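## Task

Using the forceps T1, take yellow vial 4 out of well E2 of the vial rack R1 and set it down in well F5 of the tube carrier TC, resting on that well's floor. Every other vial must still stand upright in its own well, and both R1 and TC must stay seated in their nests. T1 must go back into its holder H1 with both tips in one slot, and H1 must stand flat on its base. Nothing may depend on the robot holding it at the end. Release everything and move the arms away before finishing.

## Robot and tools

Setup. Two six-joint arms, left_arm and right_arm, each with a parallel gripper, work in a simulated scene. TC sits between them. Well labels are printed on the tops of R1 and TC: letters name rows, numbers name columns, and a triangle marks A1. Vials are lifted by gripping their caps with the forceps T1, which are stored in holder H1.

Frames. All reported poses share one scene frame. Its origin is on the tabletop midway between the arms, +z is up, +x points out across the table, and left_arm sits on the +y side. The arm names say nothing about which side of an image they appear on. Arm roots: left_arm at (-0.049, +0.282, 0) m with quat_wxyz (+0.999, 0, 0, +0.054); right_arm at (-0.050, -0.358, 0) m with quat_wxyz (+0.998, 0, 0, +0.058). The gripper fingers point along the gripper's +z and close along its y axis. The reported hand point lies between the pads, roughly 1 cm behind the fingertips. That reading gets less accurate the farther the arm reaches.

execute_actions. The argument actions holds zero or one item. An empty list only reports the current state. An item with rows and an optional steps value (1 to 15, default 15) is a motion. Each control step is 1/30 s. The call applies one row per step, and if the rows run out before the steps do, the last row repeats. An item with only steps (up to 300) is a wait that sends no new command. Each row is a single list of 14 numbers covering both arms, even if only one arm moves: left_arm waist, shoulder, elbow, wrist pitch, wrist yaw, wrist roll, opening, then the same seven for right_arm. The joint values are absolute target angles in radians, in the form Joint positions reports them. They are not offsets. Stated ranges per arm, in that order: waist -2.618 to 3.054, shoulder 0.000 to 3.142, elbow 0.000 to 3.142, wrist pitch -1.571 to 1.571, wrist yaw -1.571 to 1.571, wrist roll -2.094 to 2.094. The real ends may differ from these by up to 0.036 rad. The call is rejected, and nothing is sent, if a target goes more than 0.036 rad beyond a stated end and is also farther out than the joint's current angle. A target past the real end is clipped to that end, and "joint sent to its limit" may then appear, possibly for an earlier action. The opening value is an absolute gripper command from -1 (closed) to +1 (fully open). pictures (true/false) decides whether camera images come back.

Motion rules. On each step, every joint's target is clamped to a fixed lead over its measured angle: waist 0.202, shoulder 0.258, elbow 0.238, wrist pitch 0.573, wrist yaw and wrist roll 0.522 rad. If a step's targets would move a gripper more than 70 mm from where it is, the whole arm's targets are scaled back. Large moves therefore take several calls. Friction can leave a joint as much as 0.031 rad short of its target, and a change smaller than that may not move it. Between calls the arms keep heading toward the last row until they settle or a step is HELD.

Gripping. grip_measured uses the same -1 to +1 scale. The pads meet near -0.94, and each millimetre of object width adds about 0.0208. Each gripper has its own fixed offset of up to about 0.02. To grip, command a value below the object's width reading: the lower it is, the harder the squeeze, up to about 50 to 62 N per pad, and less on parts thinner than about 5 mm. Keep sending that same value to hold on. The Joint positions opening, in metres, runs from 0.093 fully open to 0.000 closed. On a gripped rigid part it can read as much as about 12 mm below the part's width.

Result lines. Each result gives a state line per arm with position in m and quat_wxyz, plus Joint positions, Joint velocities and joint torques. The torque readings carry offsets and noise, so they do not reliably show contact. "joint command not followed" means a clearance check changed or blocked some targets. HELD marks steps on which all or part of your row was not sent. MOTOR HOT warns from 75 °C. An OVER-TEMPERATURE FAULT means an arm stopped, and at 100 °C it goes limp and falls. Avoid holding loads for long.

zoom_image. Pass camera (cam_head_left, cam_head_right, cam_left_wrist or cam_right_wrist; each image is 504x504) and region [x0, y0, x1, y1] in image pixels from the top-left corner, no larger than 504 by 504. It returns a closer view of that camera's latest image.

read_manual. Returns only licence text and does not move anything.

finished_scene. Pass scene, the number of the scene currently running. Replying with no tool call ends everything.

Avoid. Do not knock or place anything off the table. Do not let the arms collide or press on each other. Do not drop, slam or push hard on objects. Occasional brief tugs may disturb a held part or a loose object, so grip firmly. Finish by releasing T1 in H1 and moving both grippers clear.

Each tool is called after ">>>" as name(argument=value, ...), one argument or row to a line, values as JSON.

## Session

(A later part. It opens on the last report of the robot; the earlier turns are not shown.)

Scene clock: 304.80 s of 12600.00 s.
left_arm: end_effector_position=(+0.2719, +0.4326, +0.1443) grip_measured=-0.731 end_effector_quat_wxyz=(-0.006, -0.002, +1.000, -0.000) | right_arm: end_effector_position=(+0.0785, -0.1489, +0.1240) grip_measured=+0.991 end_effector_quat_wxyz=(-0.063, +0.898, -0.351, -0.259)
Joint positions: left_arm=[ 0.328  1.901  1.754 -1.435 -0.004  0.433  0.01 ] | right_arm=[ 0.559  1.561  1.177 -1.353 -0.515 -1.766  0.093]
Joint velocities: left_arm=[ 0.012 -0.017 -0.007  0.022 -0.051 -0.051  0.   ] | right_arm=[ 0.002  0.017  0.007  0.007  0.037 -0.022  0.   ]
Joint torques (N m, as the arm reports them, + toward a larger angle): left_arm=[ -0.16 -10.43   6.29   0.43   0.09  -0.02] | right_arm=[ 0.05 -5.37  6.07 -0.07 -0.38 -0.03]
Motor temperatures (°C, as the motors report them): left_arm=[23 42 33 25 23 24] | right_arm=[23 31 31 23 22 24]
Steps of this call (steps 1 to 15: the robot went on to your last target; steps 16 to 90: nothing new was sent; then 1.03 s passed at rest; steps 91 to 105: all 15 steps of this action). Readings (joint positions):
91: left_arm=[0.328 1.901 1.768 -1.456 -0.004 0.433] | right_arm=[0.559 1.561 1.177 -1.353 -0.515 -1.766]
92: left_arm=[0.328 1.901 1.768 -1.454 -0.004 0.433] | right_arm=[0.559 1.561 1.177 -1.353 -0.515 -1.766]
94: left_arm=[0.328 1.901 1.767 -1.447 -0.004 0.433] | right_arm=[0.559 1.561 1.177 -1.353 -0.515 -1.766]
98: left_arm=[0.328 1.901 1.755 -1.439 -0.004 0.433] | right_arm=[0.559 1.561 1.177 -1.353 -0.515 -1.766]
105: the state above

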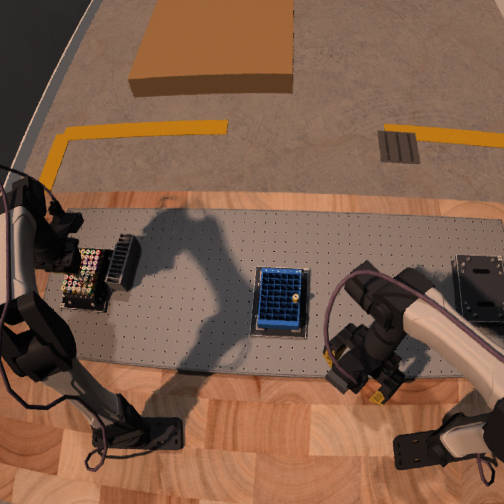

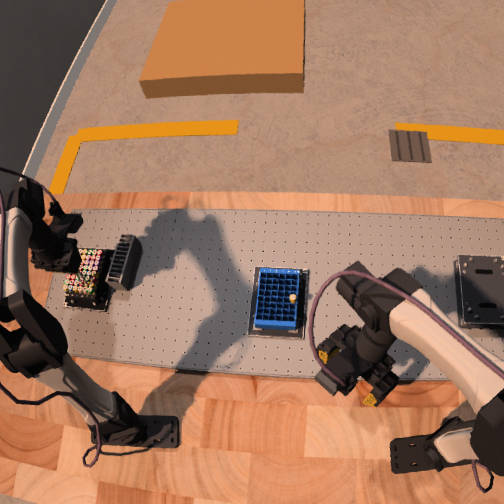

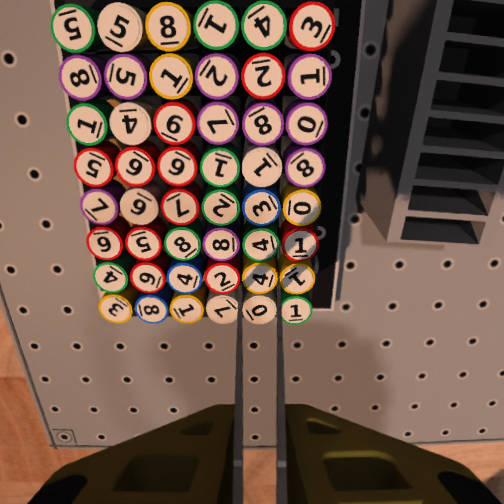

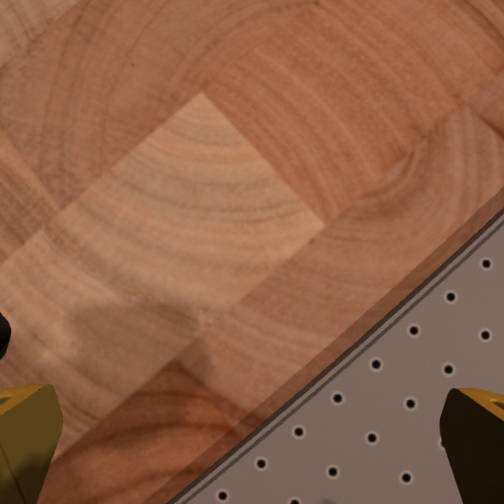

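Good. Descend ~6 mm.

>>> execute_actions(
  actions=[
    {"rows":[[0.335,1.905,1.73,-1.41,0,0.43,-0.73,0.559,1.561,1.177,-1.353,-0.515,-1.766,1],[0.335,1.905,1.73,-1.41,0,0.43,-0.73,0.559,1.561,1.177,-1.353,-0.515,-1.766,1],[0.335,1.905,1.72,-1.40,0,0.43,-0.73,0.559,1.561,1.177,-1.353,-0.515,-1.766,1],[0.335,1.905,1.715,-1.395,0,0.43,-0.73,0.559,1.561,1.177,-1.353,-0.515,-1.766,1]],"steps":15},
  ],
)

>>> zoom_image(
  camera="cam_left_wrist",
  region=[130, 150, 390, 410],
)

Scene clock: 309.17 s of 12600.00 s.
left_arm: end_effector_position=(+0.2723, +0.4328, +0.1379) grip_measured=-0.731 end_effector_quat_wxyz=(-0.006, -0.002, +1.000, -0.001) | right_arm: end_effector_position=(+0.0785, -0.1489, +0.1240) grip_measured=+0.991 end_effector_quat_wxyz=(-0.063, +0.898, -0.351, -0.259)
Joint positions: left_arm=[ 0.328  1.901  1.729 -1.41  -0.004  0.433  0.01 ] | right_arm=[ 0.559  1.561  1.177 -1.353 -0.515 -1.766  0.093]
Joint velocities: left_arm=[-0.007  0.007 -0.012 -0.066  0.081  0.081  0.   ] | right_arm=[ 0.007  0.012 -0.007 -0.022 -0.007 -0.066  0.   ]
Joint torques (N m, as the arm reports them, + toward a larger angle): left_arm=[  0.05 -10.31   6.23   0.41   0.05  -0.05] | right_arm=[-0.33 -5.43  6.2  -0.05 -0.38 -0.02]
Motor temperatures (°C, as the motors report them): left_arm=[23 42 33 25 23 24] | right_arm=[23 31 31 23 22 24]
Steps of this call (steps 1 to 15: the robot went on to your last target; steps 16 to 90: nothing new was sent; then 0.87 s passed at rest; steps 91 to 105: all 15 steps of this action). Readings (joint positions):
91: left_arm=[0.328 1.901 1.753 -1.433 -0.004 0.433] | right_arm=[0.559 1.561 1.177 -1.353 -0.515 -1.766]
92: left_arm=[0.328 1.901 1.751 -1.431 -0.004 0.433] | right_arm=[0.559 1.561 1.177 -1.353 -0.515 -1.766]
94: left_arm=[0.328 1.901 1.741 -1.423 -0.004 0.433] | right_arm=[0.559 1.561 1.177 -1.353 -0.515 -1.766]
98: left_arm=[0.328 1.901 1.729 -1.416 -0.004 0.433] | right_arm=[0.559 1.561 1.177 -1.353 -0.515 -1.766]
105: the state above

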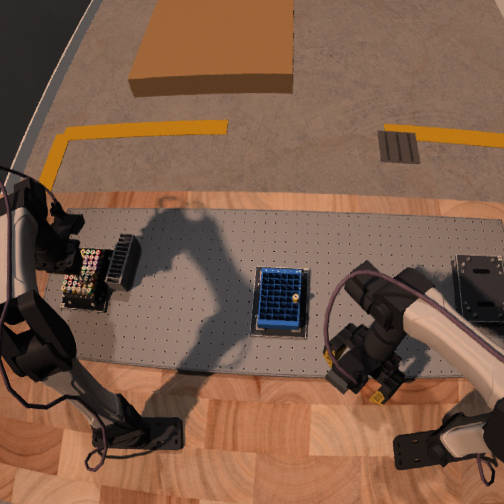

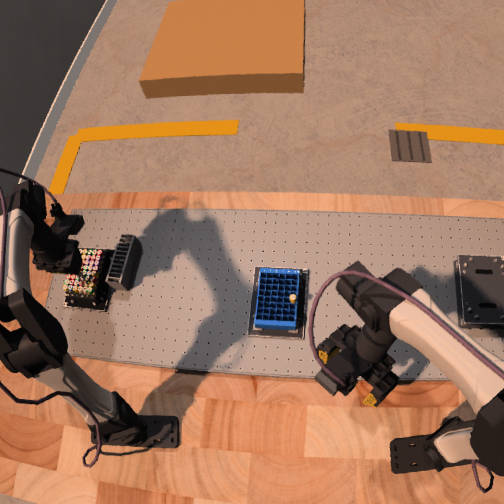

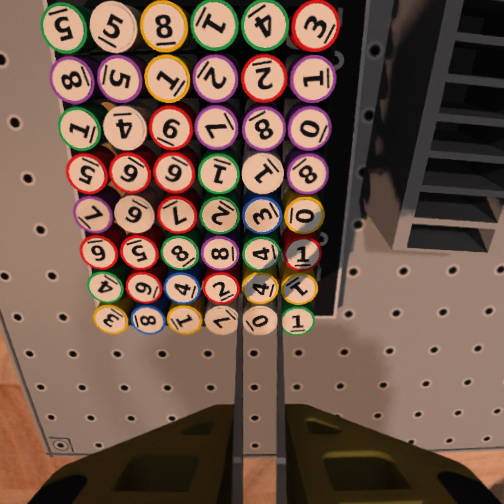

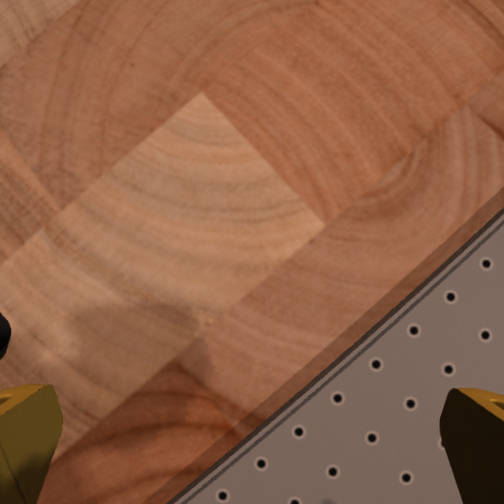

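Region (130, 150, 390, 410) of cam_left_wrist's 504x504 image, scaled by 1.938, with more detail than that image has.

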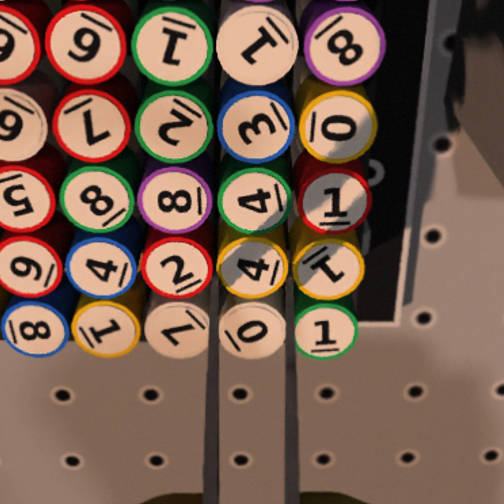

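>>> execute_actions(
  actions=[
    {"rows":[[0.335,1.905,1.715,-1.395,0,0.43,-0.9,0.559,1.561,1.177,-1.353,-0.515,-1.766,1]],"steps":15},
  ],
  pictures=false,
)

>>> execute_actions(
  actions=[
    {"rows":[[0.335,1.905,1.75,-1.43,0,0.43,-0.9,0.559,1.561,1.177,-1.353,-0.515,-1.766,1],[0.335,1.905,1.76,-1.44,0,0.43,-0.9,0.559,1.561,1.177,-1.353,-0.515,-1.766,1],[0.335,1.905,1.77,-1.45,0,0.43,-0.9,0.559,1.561,1.177,-1.353,-0.515,-1.766,1],[0.335,1.905,1.78,-1.46,0,0.43,-0.9,0.559,1.561,1.177,-1.353,-0.515,-1.766,1],[0.335,1.905,1.79,-1.47,0,0.43,-0.9,0.559,1.561,1.177,-1.353,-0.515,-1.766,1],[0.335,1.905,1.80,-1.48,0,0.43,-0.9,0.559,1.561,1.177,-1.353,-0.515,-1.766,1],[0.335,1.905,1.81,-1.49,0,0.43,-0.9,0.559,1.561,1.177,-1.353,-0.515,-1.766,1],[0.335,1.905,1.82,-1.50,0,0.43,-0.9,0.559,1.561,1.177,-1.353,-0.515,-1.766,1],[0.335,1.905,1.83,-1.51,0,0.43,-0.9,0.559,1.561,1.177,-1.353,-0.515,-1.766,1],[0.335,1.905,1.84,-1.52,0,0.43,-0.9,0.559,1.561,1.177,-1.353,-0.515,-1.766,1],[0.335,1.905,1.85,-1.53,0,0.43,-0.9,0.559,1.561,1.177,-1.353,-0.515,-1.766,1],[0.335,1.905,1.86,-1.54,0,0.43,-0.9,0.559,1.561,1.177,-1.353,-0.515,-1.766,1]],"steps":15},
  ],
)

Scene clock: 314.70 s of 12600.00 s.
left_arm: end_effector_position=(+0.2726, +0.4329, +0.1379) grip_measured=-0.895 end_effector_quat_wxyz=(-0.005, -0.002, +1.000, -0.000) | right_arm: end_effector_position=(+0.0785, -0.1489, +0.1240) grip_measured=+0.991 end_effector_quat_wxyz=(-0.063, +0.898, -0.351, -0.259)
Joint positions: left_arm=[ 0.328  1.901  1.729 -1.409 -0.004  0.433  0.002] | right_arm=[ 0.559  1.561  1.177 -1.353 -0.515 -1.766  0.093]
Joint velocities: left_arm=[-0.002  0.007 -0.007 -0.037 -0.051 -0.007 -0.001] | right_arm=[-0.002  0.012  0.002 -0.007 -0.051  0.022 -0.002]
Joint torques (N m, as the arm reports them, + toward a larger angle): left_arm=[ -0.15 -10.69   6.29   0.44   0.11  -0.03] | right_arm=[-0.05 -5.38  6.22 -0.08 -0.41 -0.01]
Motor temperatures (°C, as the motors report them): left_arm=[23 42 33 25 23 24] | right_arm=[23 31 31 23 22 24]
Steps of this call (steps 1 to 15: the robot went on to your last target; steps 16 to 90: nothing new was sent; then 2.03 s passed at rest; steps 91 to 105: all 15 steps of this action). Readings (joint positions):
91: left_arm=[0.328 1.901 1.729 -1.409 -0.004 0.433] | right_arm=[0.559 1.561 1.177 -1.353 -0.515 -1.766]
92: left_arm=[0.328 1.901 1.729 -1.409 -0.004 0.433] | right_arm=[0.559 1.561 1.177 -1.353 -0.515 -1.766]
94: left_arm=[0.328 1.901 1.729 -1.409 -0.004 0.433] | right_arm=[0.559 1.561 1.177 -1.353 -0.515 -1.766]
98: left_arm=[0.328 1.901 1.729 -1.409 -0.004 0.433] | right_arm=[0.559 1.561 1.177 -1.353 -0.515 -1.766]
105: the state above

Scene clock: 315.20 s of 12600.00 s.
left_arm: end_effector_position=(+0.2727, +0.4331, +0.1644) grip_measured=-0.895 end_effector_quat_wxyz=(-0.001, -0.002, +1.000, +0.002) | right_arm: end_effector_position=(+0.0785, -0.1489, +0.1240) grip_measured=+0.991 end_effector_quat_wxyz=(-0.063, +0.898, -0.351, -0.259)
Joint positions: left_arm=[ 0.328  1.904  1.839 -1.505 -0.005  0.433  0.002] | right_arm=[ 0.559  1.561  1.177 -1.353 -0.515 -1.766  0.093]
Joint velocities: left_arm=[ 0.007 -0.002  0.042 -0.11  -0.037 -0.051  0.001] | right_arm=[ 0.002  0.012 -0.007 -0.022  0.022  0.095 -0.001]
Joint torques (N m, as the arm reports them, + toward a larger angle): left_arm=[  0.   -10.59   8.93   0.12   0.09   0.01] | right_arm=[-0.08 -5.38  5.96 -0.1  -0.36 -0.04]
Motor temperatures (°C, as the motors report them): left_arm=[23 42 33 25 23 24] | right_arm=[23 31 31 23 22 24]
Steps of this call (steps 1 to 15: all 15 steps of this action). Readings (joint positions):
1: left_arm=[0.328 1.901 1.729 -1.409 -0.004 0.433] | right_arm=[0.559 1.561 1.177 -1.353 -0.515 -1.766]
2: left_arm=[0.328 1.901 1.731 -1.412 -0.004 0.433] | right_arm=[0.559 1.561 1.177 -1.353 -0.515 -1.766]
4: left_arm=[0.328 1.903 1.740 -1.421 -0.004 0.433] | right_arm=[0.559 1.561 1.177 -1.353 -0.515 -1.766]
8: left_arm=[0.328 1.904 1.779 -1.450 -0.005 0.433] | right_arm=[0.559 1.561 1.177 -1.353 -0.515 -1.766]
15: the state above

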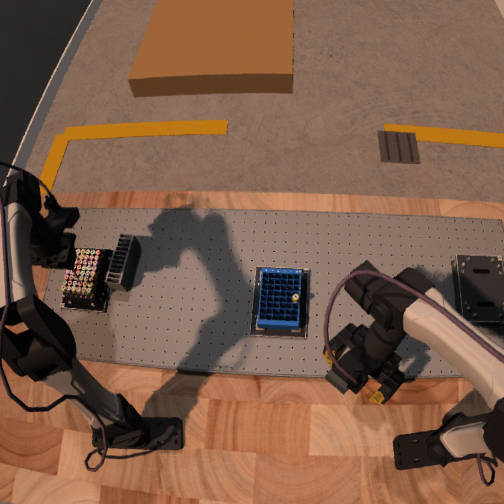

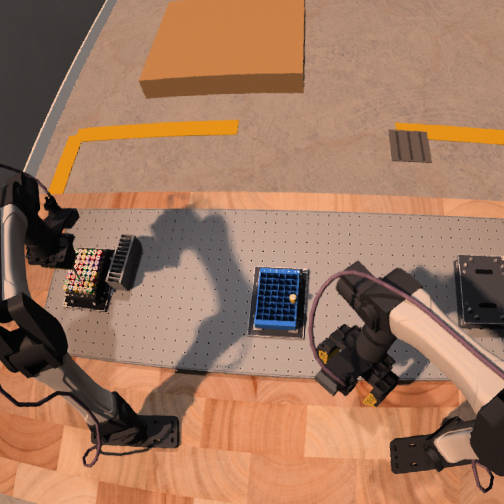

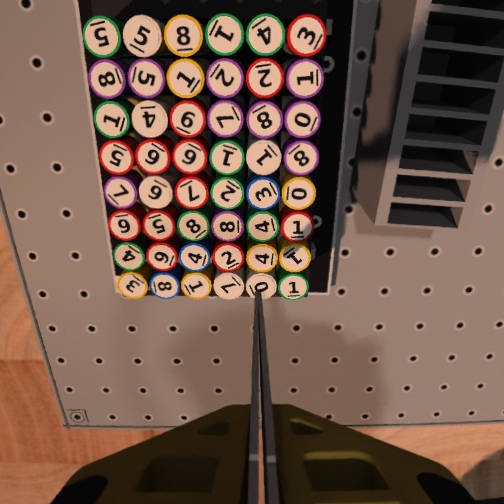

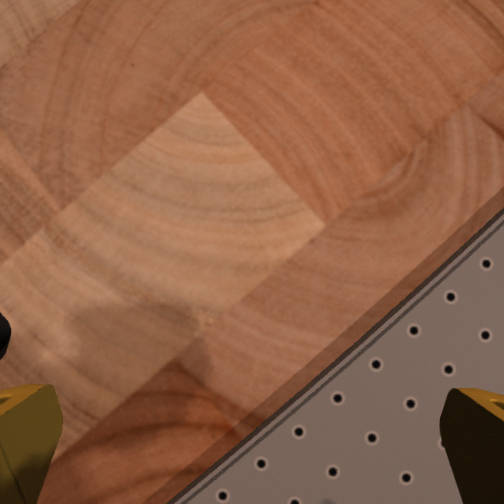

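>>> execute_actions(
  actions=[
    {"rows":[[0.335,1.875,1.82,-1.52,0,0.43,-0.73,0.559,1.561,1.177,-1.353,-0.515,-1.766,1],[0.335,1.875,1.80,-1.49,0,0.43,-0.73,0.559,1.561,1.177,-1.353,-0.515,-1.766,1],[0.335,1.875,1.79,-1.48,0,0.43,-0.73,0.559,1.561,1.177,-1.353,-0.515,-1.766,1],[0.335,1.875,1.78,-1.47,0,0.43,-0.73,0.559,1.561,1.177,-1.353,-0.515,-1.766,1],[0.335,1.875,1.77,-1.46,0,0.43,-0.73,0.559,1.561,1.177,-1.353,-0.515,-1.766,1],[0.335,1.875,1.76,-1.45,0,0.43,-0.73,0.559,1.561,1.177,-1.353,-0.515,-1.766,1],[0.335,1.875,1.75,-1.44,0,0.43,-0.73,0.559,1.561,1.177,-1.353,-0.515,-1.766,1],[0.335,1.875,1.74,-1.43,0,0.43,-0.73,0.559,1.561,1.177,-1.353,-0.515,-1.766,1],[0.335,1.875,1.73,-1.42,0,0.43,-0.73,0.559,1.561,1.177,-1.353,-0.515,-1.766,1],[0.335,1.875,1.72,-1.41,0,0.43,-0.73,0.559,1.561,1.177,-1.353,-0.515,-1.766,1],[0.335,1.875,1.71,-1.40,0,0.43,-0.73,0.559,1.561,1.177,-1.353,-0.515,-1.766,1]],"steps":15},
  ],
  pictures=false,
)

>>> execute_actions(
  actions=[
    {"steps":15},
  ],
)

>>> zoom_image(
  camera="cam_left_wrist",
  region=[130, 150, 390, 410],
)

Scene clock: 332.37 s of 12600.00 s.
left_arm: end_effector_position=(+0.2660, +0.4299, +0.1403) grip_measured=-0.731 end_effector_quat_wxyz=(-0.014, -0.002, +1.000, -0.004) | right_arm: end_effector_position=(+0.0785, -0.1489, +0.1240) grip_measured=+0.991 end_effector_quat_wxyz=(-0.063, +0.898, -0.351, -0.259)
Joint positions: left_arm=[ 0.328  1.89   1.723 -1.432 -0.005  0.433  0.01 ] | right_arm=[ 0.559  1.561  1.177 -1.353 -0.515 -1.766  0.093]
Joint velocities: left_arm=[-0.002 -0.007 -0.007  0.139 -0.007 -0.11  -0.   ] | right_arm=[ 0.002 -0.012 -0.012 -0.022  0.037 -0.022 -0.001]
Joint torques (N m, as the arm reports them, + toward a larger angle): left_arm=[ -0.11 -11.91   6.17   0.42   0.11   0.  ] | right_arm=[ 0.07 -5.55  5.97 -0.12 -0.41  0.02]
Motor temperatures (°C, as the motors report them): left_arm=[23 42 34 25 23 24] | right_arm=[23 31 31 23 22 24]
Steps of this call (steps 1 to 30: the robot went on to your last target; steps 31 to 90: nothing new was sent; then 13.67 s passed at rest; steps 91 to 105: all 15 steps of this action). Readings (joint positions):
91: left_arm=[0.328 1.903 1.839 -1.527 -0.005 0.433] | right_arm=[0.559 1.561 1.177 -1.353 -0.515 -1.766]
92: left_arm=[0.328 1.901 1.835 -1.522 -0.005 0.433] | right_arm=[0.559 1.561 1.177 -1.353 -0.515 -1.766]
94: left_arm=[0.328 1.893 1.815 -1.509 -0.005 0.433] | right_arm=[0.559 1.561 1.177 -1.353 -0.515 -1.766]
98: left_arm=[0.328 1.890 1.773 -1.480 -0.005 0.433] | right_arm=[0.559 1.561 1.177 -1.353 -0.515 -1.766]
105: the state above

Scene clock: 332.87 s of 12600.00 s.
left_arm: end_effector_position=(+0.2698, +0.4317, +0.1402) grip_measured=-0.731 end_effector_quat_wxyz=(-0.006, -0.002, +1.000, -0.000) | right_arm: end_effector_position=(+0.0785, -0.1489, +0.1240) grip_measured=+0.991 end_effector_quat_wxyz=(-0.063, +0.898, -0.351, -0.259)
Joint positions: left_arm=[ 0.328  1.89   1.723 -1.414 -0.005  0.433  0.01 ] | right_arm=[ 0.559  1.561  1.177 -1.353 -0.515 -1.766  0.093]
Joint velocities: left_arm=[-0.007  0.012 -0.007  0.081 -0.007 -0.037  0.001] | right_arm=[-0.017 -0.002 -0.012 -0.022 -0.022  0.022  0.001]
Joint torques (N m, as the arm reports them, + toward a larger angle): left_arm=[ -0.06 -11.9    6.26   0.46   0.1   -0.05] | right_arm=[-0.09 -5.54  5.98 -0.06 -0.4  -0.02]
Motor temperatures (°C, as the motors report them): left_arm=[23 42 34 25 23 24] | right_arm=[23 31 31 23 22 24]
Steps of this call (steps 1 to 15: the robot went on to your last target). Readings (joint positions):
1: left_arm=[0.328 1.890 1.723 -1.429 -0.005 0.433] | right_arm=[0.559 1.561 1.177 -1.353 -0.515 -1.766]
2: left_arm=[0.328 1.890 1.723 -1.425 -0.005 0.433] | right_arm=[0.559 1.561 1.177 -1.353 -0.515 -1.766]
4: left_arm=[0.328 1.890 1.723 -1.421 -0.005 0.433] | right_arm=[0.559 1.561 1.177 -1.353 -0.515 -1.766]
8: left_arm=[0.328 1.890 1.723 -1.416 -0.005 0.433] | right_arm=[0.559 1.561 1.177 -1.353 -0.515 -1.766]
15: the state above

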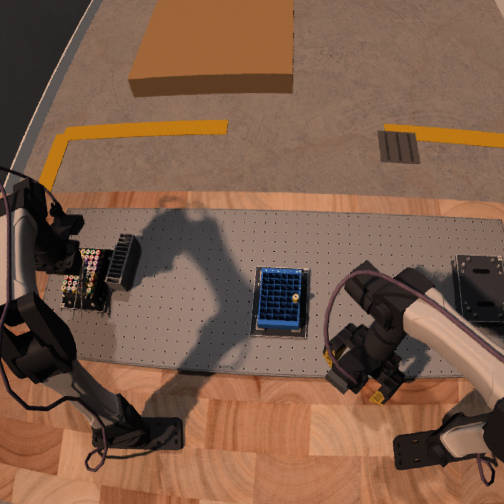

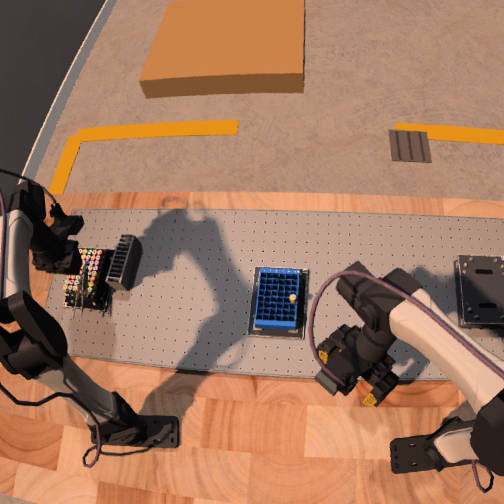

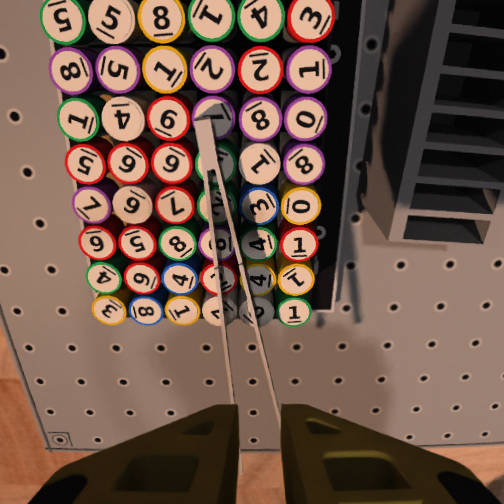

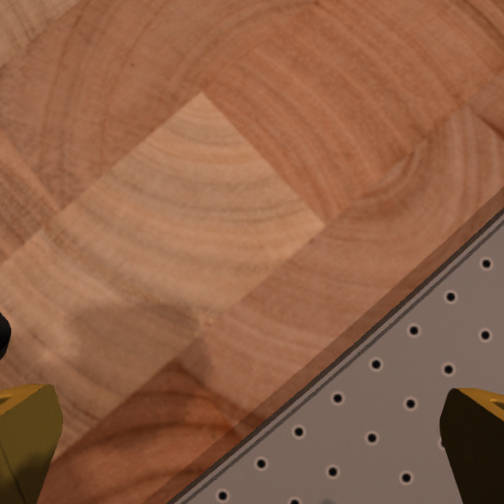

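Region (130, 150, 390, 410) of cam_left_wrist's 504x504 image, scaled by 1.938, with more detail than that image has.

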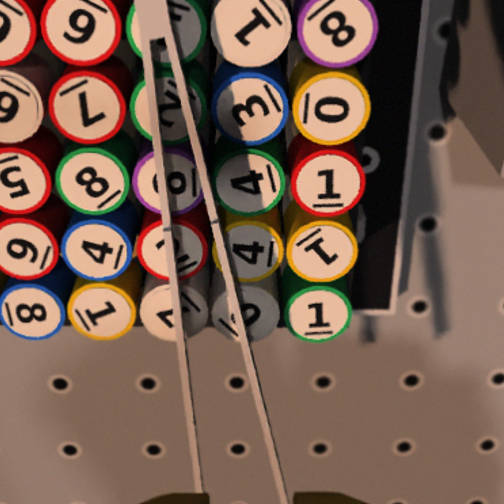

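>>> execute_actions(
  actions=[
    {"rows":[[0.4,1.70,1.70,-1.54,0,0.5,0.2,0.559,1.561,1.177,-1.353,-0.515,-1.766,1]],"steps":15},
  ],
  pictures=false,
)

>>> execute_actions(
  actions=[
    {"steps":20},
  ],
)

>>> zoom_image(
  camera="cam_head_left",
  region=[20, 200, 180, 360],
)

Scene clock: 338.27 s of 12600.00 s.
left_arm: end_effector_position=(+0.2212, +0.4328, +0.1946) grip_measured=+0.199 end_effector_quat_wxyz=(+0.022, -0.009, +1.000, +0.013) | right_arm: end_effector_position=(+0.0785, -0.1489, +0.1240) grip_measured=+0.991 end_effector_quat_wxyz=(-0.063, +0.898, -0.351, -0.259)
Joint positions: left_arm=[ 0.4    1.693  1.697 -1.525 -0.001  0.491  0.055] | right_arm=[ 0.559  1.561  1.177 -1.353 -0.515 -1.766  0.093]
Joint velocities: left_arm=[-0.007  0.022  0.002  0.11   0.007  0.11  -0.   ] | right_arm=[-0.012  0.017  0.002  0.022 -0.051 -0.037  0.   ]
Joint torques (N m, as the arm reports them, + toward a larger angle): left_arm=[-0.37 -7.94  7.5   0.21  0.06  0.11] | right_arm=[-0.1  -5.51  6.01 -0.08 -0.44 -0.02]
Motor temperatures (°C, as the motors report them): left_arm=[23 43 34 25 23 24] | right_arm=[23 31 31 23 22 24]
Steps of this call (steps 1 to 15: the robot went on to your last target; steps 16 to 90: nothing new was sent; then 1.90 s passed at rest; steps 91 to 105: all 15 steps of this action). Readings (joint positions):
91: left_arm=[0.334 1.875 1.716 -1.416 -0.002 0.442] | right_arm=[0.559 1.561 1.177 -1.353 -0.515 -1.766]
92: left_arm=[0.347 1.847 1.703 -1.429 0.000 0.452] | right_arm=[0.559 1.561 1.177 -1.353 -0.515 -1.766]
94: left_arm=[0.381 1.773 1.697 -1.468 0.000 0.467] | right_arm=[0.559 1.561 1.177 -1.353 -0.515 -1.766]
98: left_arm=[0.400 1.680 1.697 -1.511 -0.001 0.482] | right_arm=[0.559 1.561 1.177 -1.353 -0.515 -1.766]
105: the state above

Scene clock: 338.93 s of 12600.00 s.
left_arm: end_effector_position=(+0.2208, +0.4326, +0.1945) grip_measured=+0.199 end_effector_quat_wxyz=(+0.021, -0.008, +1.000, +0.012) | right_arm: end_effector_position=(+0.0785, -0.1489, +0.1240) grip_measured=+0.991 end_effector_quat_wxyz=(-0.063, +0.898, -0.351, -0.259)
Joint positions: left_arm=[ 0.4    1.693  1.697 -1.527 -0.001  0.493  0.055] | right_arm=[ 0.559  1.561  1.177 -1.353 -0.515 -1.766  0.093]
Joint velocities: left_arm=[ 0.002 -0.012  0.007 -0.037  0.022  0.022 -0.001] | right_arm=[-0.002  0.007 -0.002 -0.007 -0.007  0.037 -0.   ]
Joint torques (N m, as the arm reports them, + toward a larger angle): left_arm=[-0.64 -7.9   7.55  0.29  0.06  0.03] | right_arm=[-0.11 -5.53  6.15 -0.07 -0.42 -0.03]
Motor temperatures (°C, as the motors report them): left_arm=[23 43 34 25 23 24] | right_arm=[23 31 31 23 22 24]
Steps of this call (steps 1 to 15: the robot went on to your last target; steps 16 to 20: nothing new was sent). Readings (joint positions):
1: left_arm=[0.400 1.693 1.697 -1.525 -0.001 0.491] | right_arm=[0.559 1.561 1.177 -1.353 -0.515 -1.766]
2: left_arm=[0.400 1.693 1.697 -1.525 -0.001 0.491] | right_arm=[0.559 1.561 1.177 -1.353 -0.515 -1.766]
4: left_arm=[0.400 1.693 1.697 -1.526 -0.001 0.492] | right_arm=[0.559 1.561 1.177 -1.353 -0.515 -1.766]
8: left_arm=[0.400 1.693 1.697 -1.527 -0.001 0.493] | right_arm=[0.559 1.561 1.177 -1.353 -0.515 -1.766]
20: the state above
All arms were judged still, so your last target was given up. Only a new action makes them travel on or press farther. Fingers that are still opening or closing keep moving.

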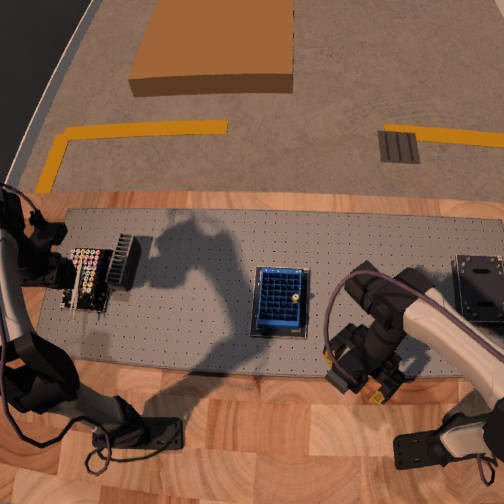

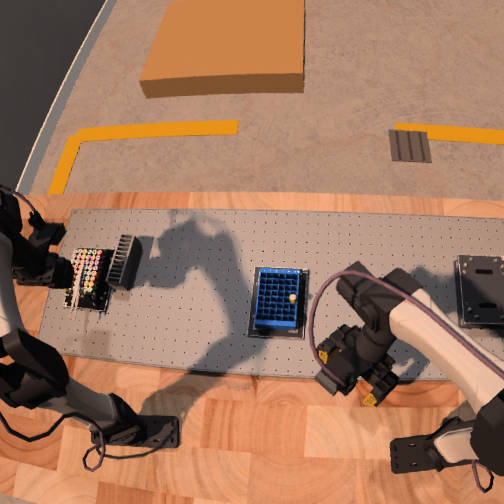

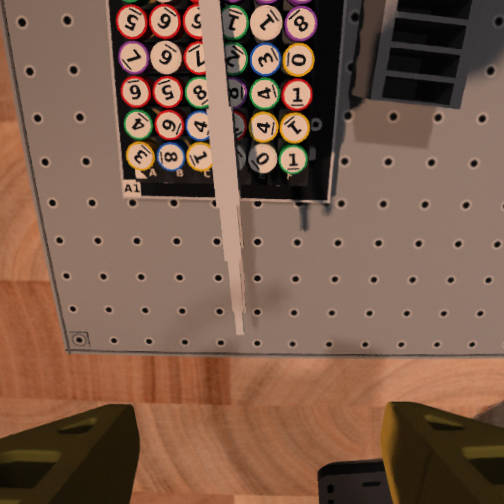

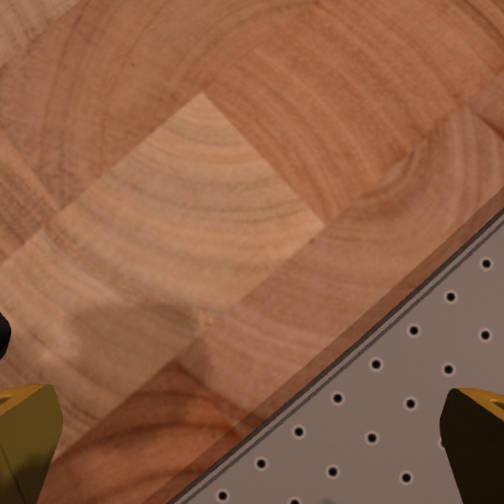

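Region (20, 200, 180, 360) of cam_head_left's 504x504 image, scaled by 3.150, with more detail than that image has.

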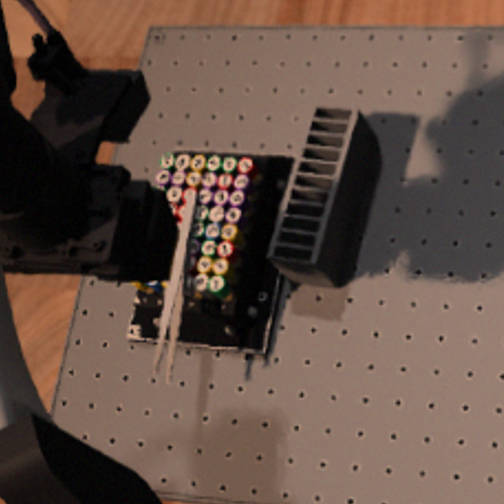

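>>> execute_actions(
  actions=[
    {"rows":[[0.435,1.80,1.47,-1.23,0,0.55,-0.3,0.559,1.561,1.177,-1.353,-0.515,-1.766,1]],"steps":15},
  ],
  pictures=false,
)

>>> execute_actions(
  actions=[
    {"steps":20},
  ],
)

Scene clock: 364.53 s of 12600.00 s.
left_arm: end_effector_position=(+0.2322, +0.4490, +0.0994) grip_measured=-0.299 end_effector_quat_wxyz=(-0.015, +0.002, +1.000, -0.008) | right_arm: end_effector_position=(+0.0785, -0.1489, +0.1240) grip_measured=+0.991 end_effector_quat_wxyz=(-0.063, +0.898, -0.351, -0.259)
Joint positions: left_arm=[ 0.427  1.816  1.465 -1.253 -0.     0.541  0.031] | right_arm=[ 0.559  1.561  1.177 -1.353 -0.515 -1.766  0.093]
Joint velocities: left_arm=[ 0.012 -0.046  0.002 -0.022  0.081 -0.037 -0.001] | right_arm=[-0.012 -0.012  0.017 -0.037 -0.007  0.022  0.001]
Joint torques (N m, as the arm reports them, + toward a larger angle): left_arm=[  0.04 -11.21   7.86   0.42   0.11   0.1 ] | right_arm=[-0.18 -5.46  5.95 -0.1  -0.42 -0.02]
Motor temperatures (°C, as the motors report them): left_arm=[23 40 34 25 23 24] | right_arm=[23 31 31 23 22 24]
Steps of this call (steps 1 to 90: nothing new was sent; then 22.10 s passed at rest; steps 91 to 105: all 15 steps of this action). Readings (joint positions):
91: left_arm=[0.402 1.693 1.672 -1.497 -0.000 0.498] | right_arm=[0.559 1.561 1.177 -1.353 -0.515 -1.766]
92: left_arm=[0.406 1.694 1.632 -1.454 -0.000 0.505] | right_arm=[0.559 1.561 1.177 -1.353 -0.515 -1.766]
94: left_arm=[0.417 1.732 1.547 -1.383 -0.000 0.518] | right_arm=[0.559 1.561 1.177 -1.353 -0.515 -1.766]
98: left_arm=[0.427 1.827 1.469 -1.298 -0.000 0.533] | right_arm=[0.559 1.561 1.177 -1.353 -0.515 -1.766]
105: the state above

Scene clock: 365.20 s of 12600.00 s.
left_arm: end_effector_position=(+0.2342, +0.4501, +0.0994) grip_measured=-0.299 end_effector_quat_wxyz=(-0.010, +0.004, +1.000, -0.006) | right_arm: end_effector_position=(+0.0785, -0.1489, +0.1240) grip_measured=+0.991 end_effector_quat_wxyz=(-0.063, +0.898, -0.351, -0.259)
Joint positions: left_arm=[ 0.427  1.816  1.465 -1.244 -0.     0.543  0.031] | right_arm=[ 0.559  1.561  1.177 -1.353 -0.515 -1.766  0.093]
Joint velocities: left_arm=[-0.012  0.002  0.012 -0.051  0.022 -0.037 -0.   ] | right_arm=[-0.007 -0.007  0.012  0.037 -0.037 -0.007 -0.001]
Joint torques (N m, as the arm reports them, + toward a larger angle): left_arm=[ -0.02 -11.29   7.85   0.42   0.06   0.09] | right_arm=[-0.17 -5.56  6.07 -0.08 -0.41  0.  ]
Motor temperatures (°C, as the motors report them): left_arm=[23 40 34 25 23 24] | right_arm=[23 31 31 23 22 24]
Steps of this call (steps 1 to 15: the robot went on to your last target; steps 16 to 20: nothing new was sent). Readings (joint positions):
1: left_arm=[0.427 1.816 1.465 -1.252 -0.000 0.541] | right_arm=[0.559 1.561 1.177 -1.353 -0.515 -1.766]
2: left_arm=[0.427 1.816 1.465 -1.250 -0.000 0.541] | right_arm=[0.559 1.561 1.177 -1.353 -0.515 -1.766]
4: left_arm=[0.427 1.816 1.465 -1.247 -0.000 0.542] | right_arm=[0.559 1.561 1.177 -1.353 -0.515 -1.766]
8: left_arm=[0.427 1.816 1.465 -1.245 -0.000 0.543] | right_arm=[0.559 1.561 1.177 -1.353 -0.515 -1.766]
20: the state above
All arms were judged still, so your last target was given up. Only a new action makes them travel on or press farther. Fingers that are still opening or closing keep moving.

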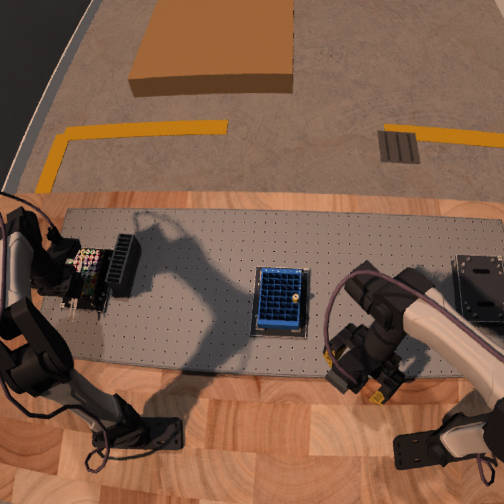

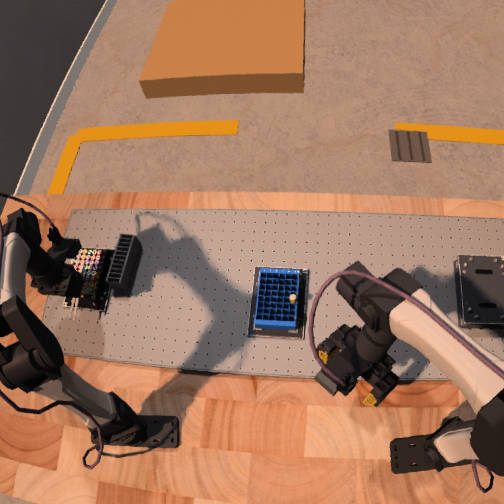

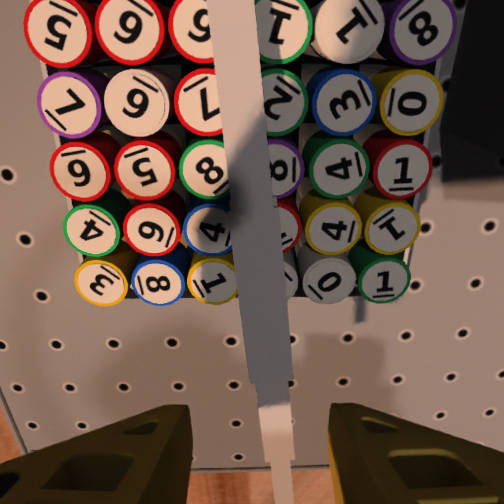

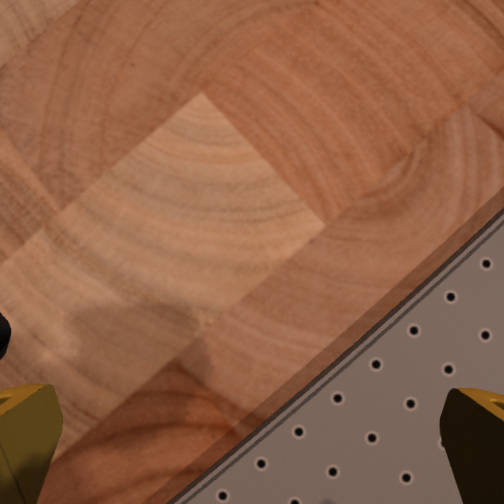

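>>> execute_actions(
  actions=[
    {"rows":[[0.405,1.80,1.40,-1.16,0,0.55,-0.3,0.559,1.561,1.177,-1.353,-0.515,-1.766,1],[0.405,1.80,1.40,-1.16,0,0.55,-0.3,0.559,1.561,1.177,-1.353,-0.515,-1.766,1],[0.405,1.80,1.40,-1.16,0,0.55,-0.3,0.559,1.561,1.177,-1.353,-0.515,-1.766,1],[0.405,1.80,1.36,-1.12,0,0.55,-0.3,0.559,1.561,1.177,-1.353,-0.515,-1.766,1],[0.405,1.80,1.36,-1.12,0,0.55,-0.3,0.559,1.561,1.177,-1.353,-0.515,-1.766,1],[0.405,1.80,1.36,-1.12,0,0.55,-0.3,0.559,1.561,1.177,-1.353,-0.515,-1.766,1],[0.405,1.80,1.31,-1.07,0,0.55,-0.3,0.559,1.561,1.177,-1.353,-0.515,-1.766,1]],"steps":15},
  ],
  pictures=false,
)

>>> execute_actions(
  actions=[
    {"steps":20},
  ],
)

Scene clock: 370.07 s of 12600.00 s.
left_arm: end_effector_position=(+0.2313, +0.4433, +0.0661) grip_measured=-0.299 end_effector_quat_wxyz=(-0.007, +0.010, +1.000, -0.004) | right_arm: end_effector_position=(+0.0785, -0.1489, +0.1240) grip_measured=+0.991 end_effector_quat_wxyz=(-0.063, +0.898, -0.351, -0.259)
Joint positions: left_arm=[ 0.413  1.808  1.321 -1.099 -0.     0.543  0.031] | right_arm=[ 0.559  1.561  1.177 -1.353 -0.515 -1.766  0.093]
Joint velocities: left_arm=[-0.007 -0.027 -0.017  0.022  0.022  0.007 -0.   ] | right_arm=[-0.017 -0.017 -0.012 -0.066  0.022  0.037 -0.001]
Joint torques (N m, as the arm reports them, + toward a larger angle): left_arm=[ -1.15 -10.43   6.48   0.4    0.08   0.11] | right_arm=[-0.11 -5.57  6.1  -0.1  -0.38  0.01]
Motor temperatures (°C, as the motors report them): left_arm=[23 41 34 25 23 24] | right_arm=[23 31 32 23 22 24]
Steps of this call (steps 1 to 90: nothing new was sent; then 1.37 s passed at rest; steps 91 to 105: all 15 steps of this action). Readings (joint positions):
91: left_arm=[0.426 1.814 1.456 -1.232 -0.000 0.543] | right_arm=[0.559 1.561 1.177 -1.353 -0.515 -1.766]
92: left_arm=[0.423 1.811 1.443 -1.217 -0.000 0.543] | right_arm=[0.559 1.561 1.177 -1.353 -0.515 -1.766]
94: left_arm=[0.417 1.810 1.415 -1.194 -0.000 0.543] | right_arm=[0.559 1.561 1.177 -1.353 -0.515 -1.766]
98: left_arm=[0.413 1.808 1.351 -1.141 -0.000 0.543] | right_arm=[0.559 1.561 1.177 -1.353 -0.515 -1.766]
105: the state above

Scene clock: 370.73 s of 12600.00 s.
left_arm: end_effector_position=(+0.2343, +0.4450, +0.0661) grip_measured=-0.299 end_effector_quat_wxyz=(-0.000, +0.010, +1.000, +0.000) | right_arm: end_effector_position=(+0.0785, -0.1489, +0.1240) grip_measured=+0.991 end_effector_quat_wxyz=(-0.063, +0.898, -0.351, -0.259)
Joint positions: left_arm=[ 0.413  1.808  1.321 -1.084 -0.     0.543  0.031] | right_arm=[ 0.559  1.561  1.177 -1.353 -0.515 -1.766  0.093]
Joint velocities: left_arm=[-0.002  0.012 -0.007 -0.051  0.037 -0.051  0.   ] | right_arm=[ 0.002 -0.002 -0.002  0.022  0.007 -0.051 -0.001]
Joint torques (N m, as the arm reports them, + toward a larger angle): left_arm=[ -1.18 -10.43   6.4    0.43   0.05   0.1 ] | right_arm=[-0.18 -5.41  6.05 -0.09 -0.41  0.01]
Motor temperatures (°C, as the motors report them): left_arm=[23 41 34 25 23 24] | right_arm=[23 31 32 23 22 24]
Steps of this call (steps 1 to 20: the robot went on to your last target). Readings (joint positions):
1: left_arm=[0.413 1.808 1.321 -1.095 -0.000 0.543] | right_arm=[0.559 1.561 1.177 -1.353 -0.515 -1.766]
2: left_arm=[0.413 1.808 1.321 -1.093 -0.000 0.543] | right_arm=[0.559 1.561 1.177 -1.353 -0.515 -1.766]
4: left_arm=[0.413 1.808 1.321 -1.089 -0.000 0.543] | right_arm=[0.559 1.561 1.177 -1.353 -0.515 -1.766]
8: left_arm=[0.413 1.808 1.321 -1.086 -0.000 0.543] | right_arm=[0.559 1.561 1.177 -1.353 -0.515 -1.766]
20: the state above

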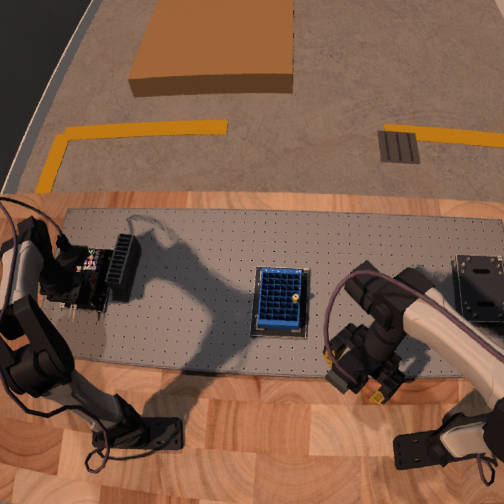

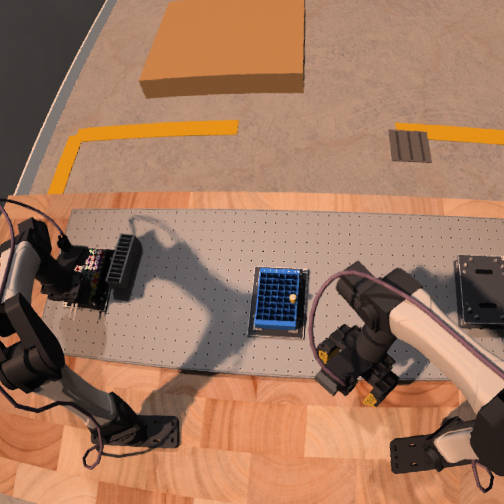

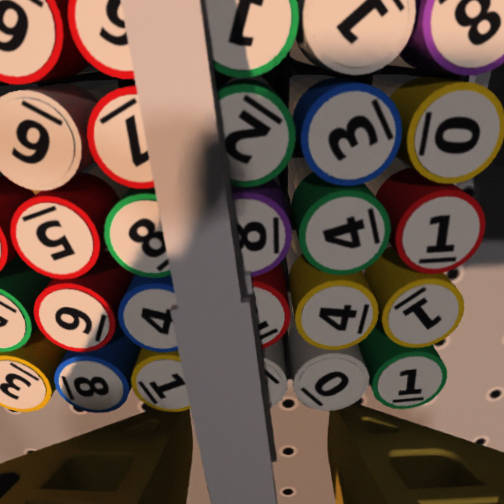

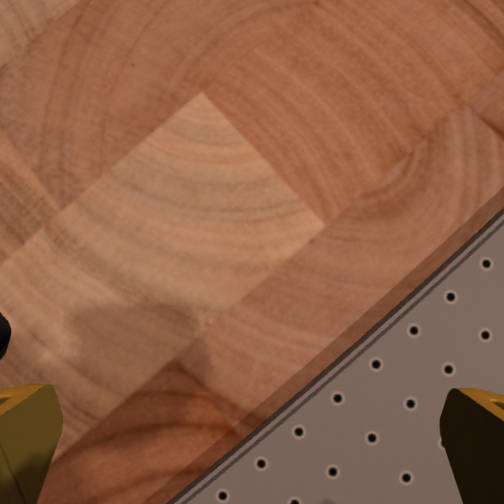

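Between fingers. Close and lift.

>>> execute_actions(
  actions=[
    {"rows":[[0.405,1.80,1.31,-1.07,0,0.55,-0.95,0.559,1.561,1.177,-1.353,-0.515,-1.766,1]],"steps":15},
  ],
  pictures=false,
)

>>> execute_actions(
  actions=[
    {"rows":[[0.405,1.80,1.36,-1.12,0,0.55,-0.95,0.559,1.561,1.177,-1.353,-0.515,-1.766,1],[0.405,1.80,1.36,-1.12,0,0.55,-0.95,0.559,1.561,1.177,-1.353,-0.515,-1.766,1],[0.405,1.80,1.40,-1.16,0,0.55,-0.95,0.559,1.561,1.177,-1.353,-0.515,-1.766,1],[0.405,1.80,1.40,-1.16,0,0.55,-0.95,0.559,1.561,1.177,-1.353,-0.515,-1.766,1],[0.405,1.80,1.44,-1.20,0,0.55,-0.95,0.559,1.561,1.177,-1.353,-0.515,-1.766,1],[0.405,1.80,1.44,-1.20,0,0.55,-0.95,0.559,1.561,1.177,-1.353,-0.515,-1.766,1],[0.405,1.80,1.48,-1.24,0,0.55,-0.95,0.559,1.561,1.177,-1.353,-0.515,-1.766,1],[0.405,1.80,1.48,-1.24,0,0.55,-0.95,0.559,1.561,1.177,-1.353,-0.515,-1.766,1],[0.405,1.80,1.53,-1.29,0,0.55,-0.95,0.559,1.561,1.177,-1.353,-0.515,-1.766,1]],"steps":15},
  ],
)

Scene clock: 376.30 s of 12600.00 s.
left_arm: end_effector_position=(+0.2345, +0.4451, +0.0661) grip_measured=-0.933 end_effector_quat_wxyz=(-0.000, +0.011, +1.000, +0.000) | right_arm: end_effector_position=(+0.0785, -0.1489, +0.1240) grip_measured=+0.991 end_effector_quat_wxyz=(-0.063, +0.898, -0.351, -0.259)
Joint positions: left_arm=[ 0.413  1.808  1.321 -1.084 -0.     0.545  0.   ] | right_arm=[ 0.559  1.561  1.177 -1.353 -0.515 -1.766  0.093]
Joint velocities: left_arm=[-0.002 -0.002  0.002 -0.022  0.007 -0.022 -0.   ] | right_arm=[-0.002  0.002  0.007 -0.022 -0.007  0.007  0.001]
Joint torques (N m, as the arm reports them, + toward a larger angle): left_arm=[ -1.28 -10.46   6.42   0.44   0.06   0.07] | right_arm=[-0.13 -5.46  5.94 -0.07 -0.4  -0.01]
Motor temperatures (°C, as the motors report them): left_arm=[23 41 34 25 23 24] | right_arm=[23 31 32 23 22 24]
Steps of this call (steps 1 to 15: the robot went on to your last target; steps 16 to 90: nothing new was sent; then 2.07 s passed at rest; steps 91 to 105: all 15 steps of this action). Readings (joint positions):
91: left_arm=[0.413 1.808 1.321 -1.084 -0.000 0.543] | right_arm=[0.559 1.561 1.177 -1.353 -0.515 -1.766]
92: left_arm=[0.413 1.808 1.321 -1.084 -0.000 0.543] | right_arm=[0.559 1.561 1.177 -1.353 -0.515 -1.766]
94: left_arm=[0.413 1.808 1.321 -1.084 -0.000 0.545] | right_arm=[0.559 1.561 1.177 -1.353 -0.515 -1.766]
98: left_arm=[0.413 1.808 1.321 -1.084 -0.000 0.545] | right_arm=[0.559 1.561 1.177 -1.353 -0.515 -1.766]
105: the state above

Scene clock: 376.80 s of 12600.00 s.
left_arm: end_effector_position=(+0.2473, +0.4525, +0.1152) grip_measured=-0.933 end_effector_quat_wxyz=(+0.014, +0.011, +1.000, +0.009) | right_arm: end_effector_position=(+0.0785, -0.1489, +0.1240) grip_measured=+0.991 end_effector_quat_wxyz=(-0.063, +0.898, -0.351, -0.259)
Joint positions: left_arm=[ 0.413  1.806  1.515 -1.247 -0.     0.545  0.   ] | right_arm=[ 0.559  1.561  1.177 -1.353 -0.515 -1.766  0.093]
Joint velocities: left_arm=[-0.012  0.017  0.017 -0.227 -0.007 -0.051  0.001] | right_arm=[-0.007  0.012 -0.012 -0.095 -0.095  0.007 -0.   ]
Joint torques (N m, as the arm reports them, + toward a larger angle): left_arm=[ -1.24 -10.36   8.75   0.29   0.08   0.05] | right_arm=[-0.07 -5.63  6.22 -0.07 -0.4  -0.01]
Motor temperatures (°C, as the motors report them): left_arm=[23 41 34 25 23 24] | right_arm=[23 31 32 23 22 24]
Steps of this call (steps 1 to 15: all 15 steps of this action). Readings (joint positions):
1: left_arm=[0.413 1.808 1.323 -1.087 -0.000 0.545] | right_arm=[0.559 1.561 1.177 -1.353 -0.515 -1.766]
2: left_arm=[0.413 1.808 1.327 -1.092 -0.000 0.545] | right_arm=[0.559 1.561 1.177 -1.353 -0.515 -1.766]
4: left_arm=[0.413 1.809 1.351 -1.116 -0.000 0.545] | right_arm=[0.559 1.561 1.177 -1.353 -0.515 -1.766]
8: left_arm=[0.413 1.809 1.433 -1.171 -0.000 0.545] | right_arm=[0.559 1.561 1.177 -1.353 -0.515 -1.766]
15: the state above

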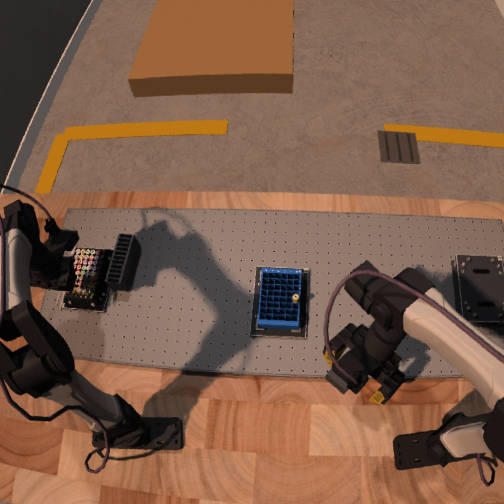

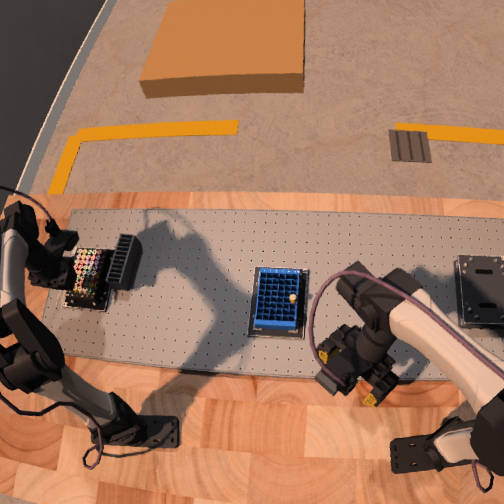

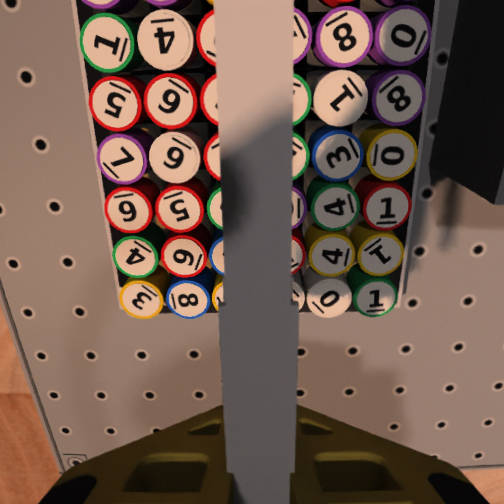

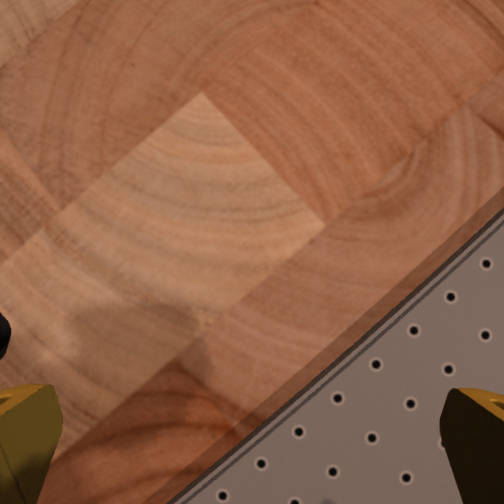

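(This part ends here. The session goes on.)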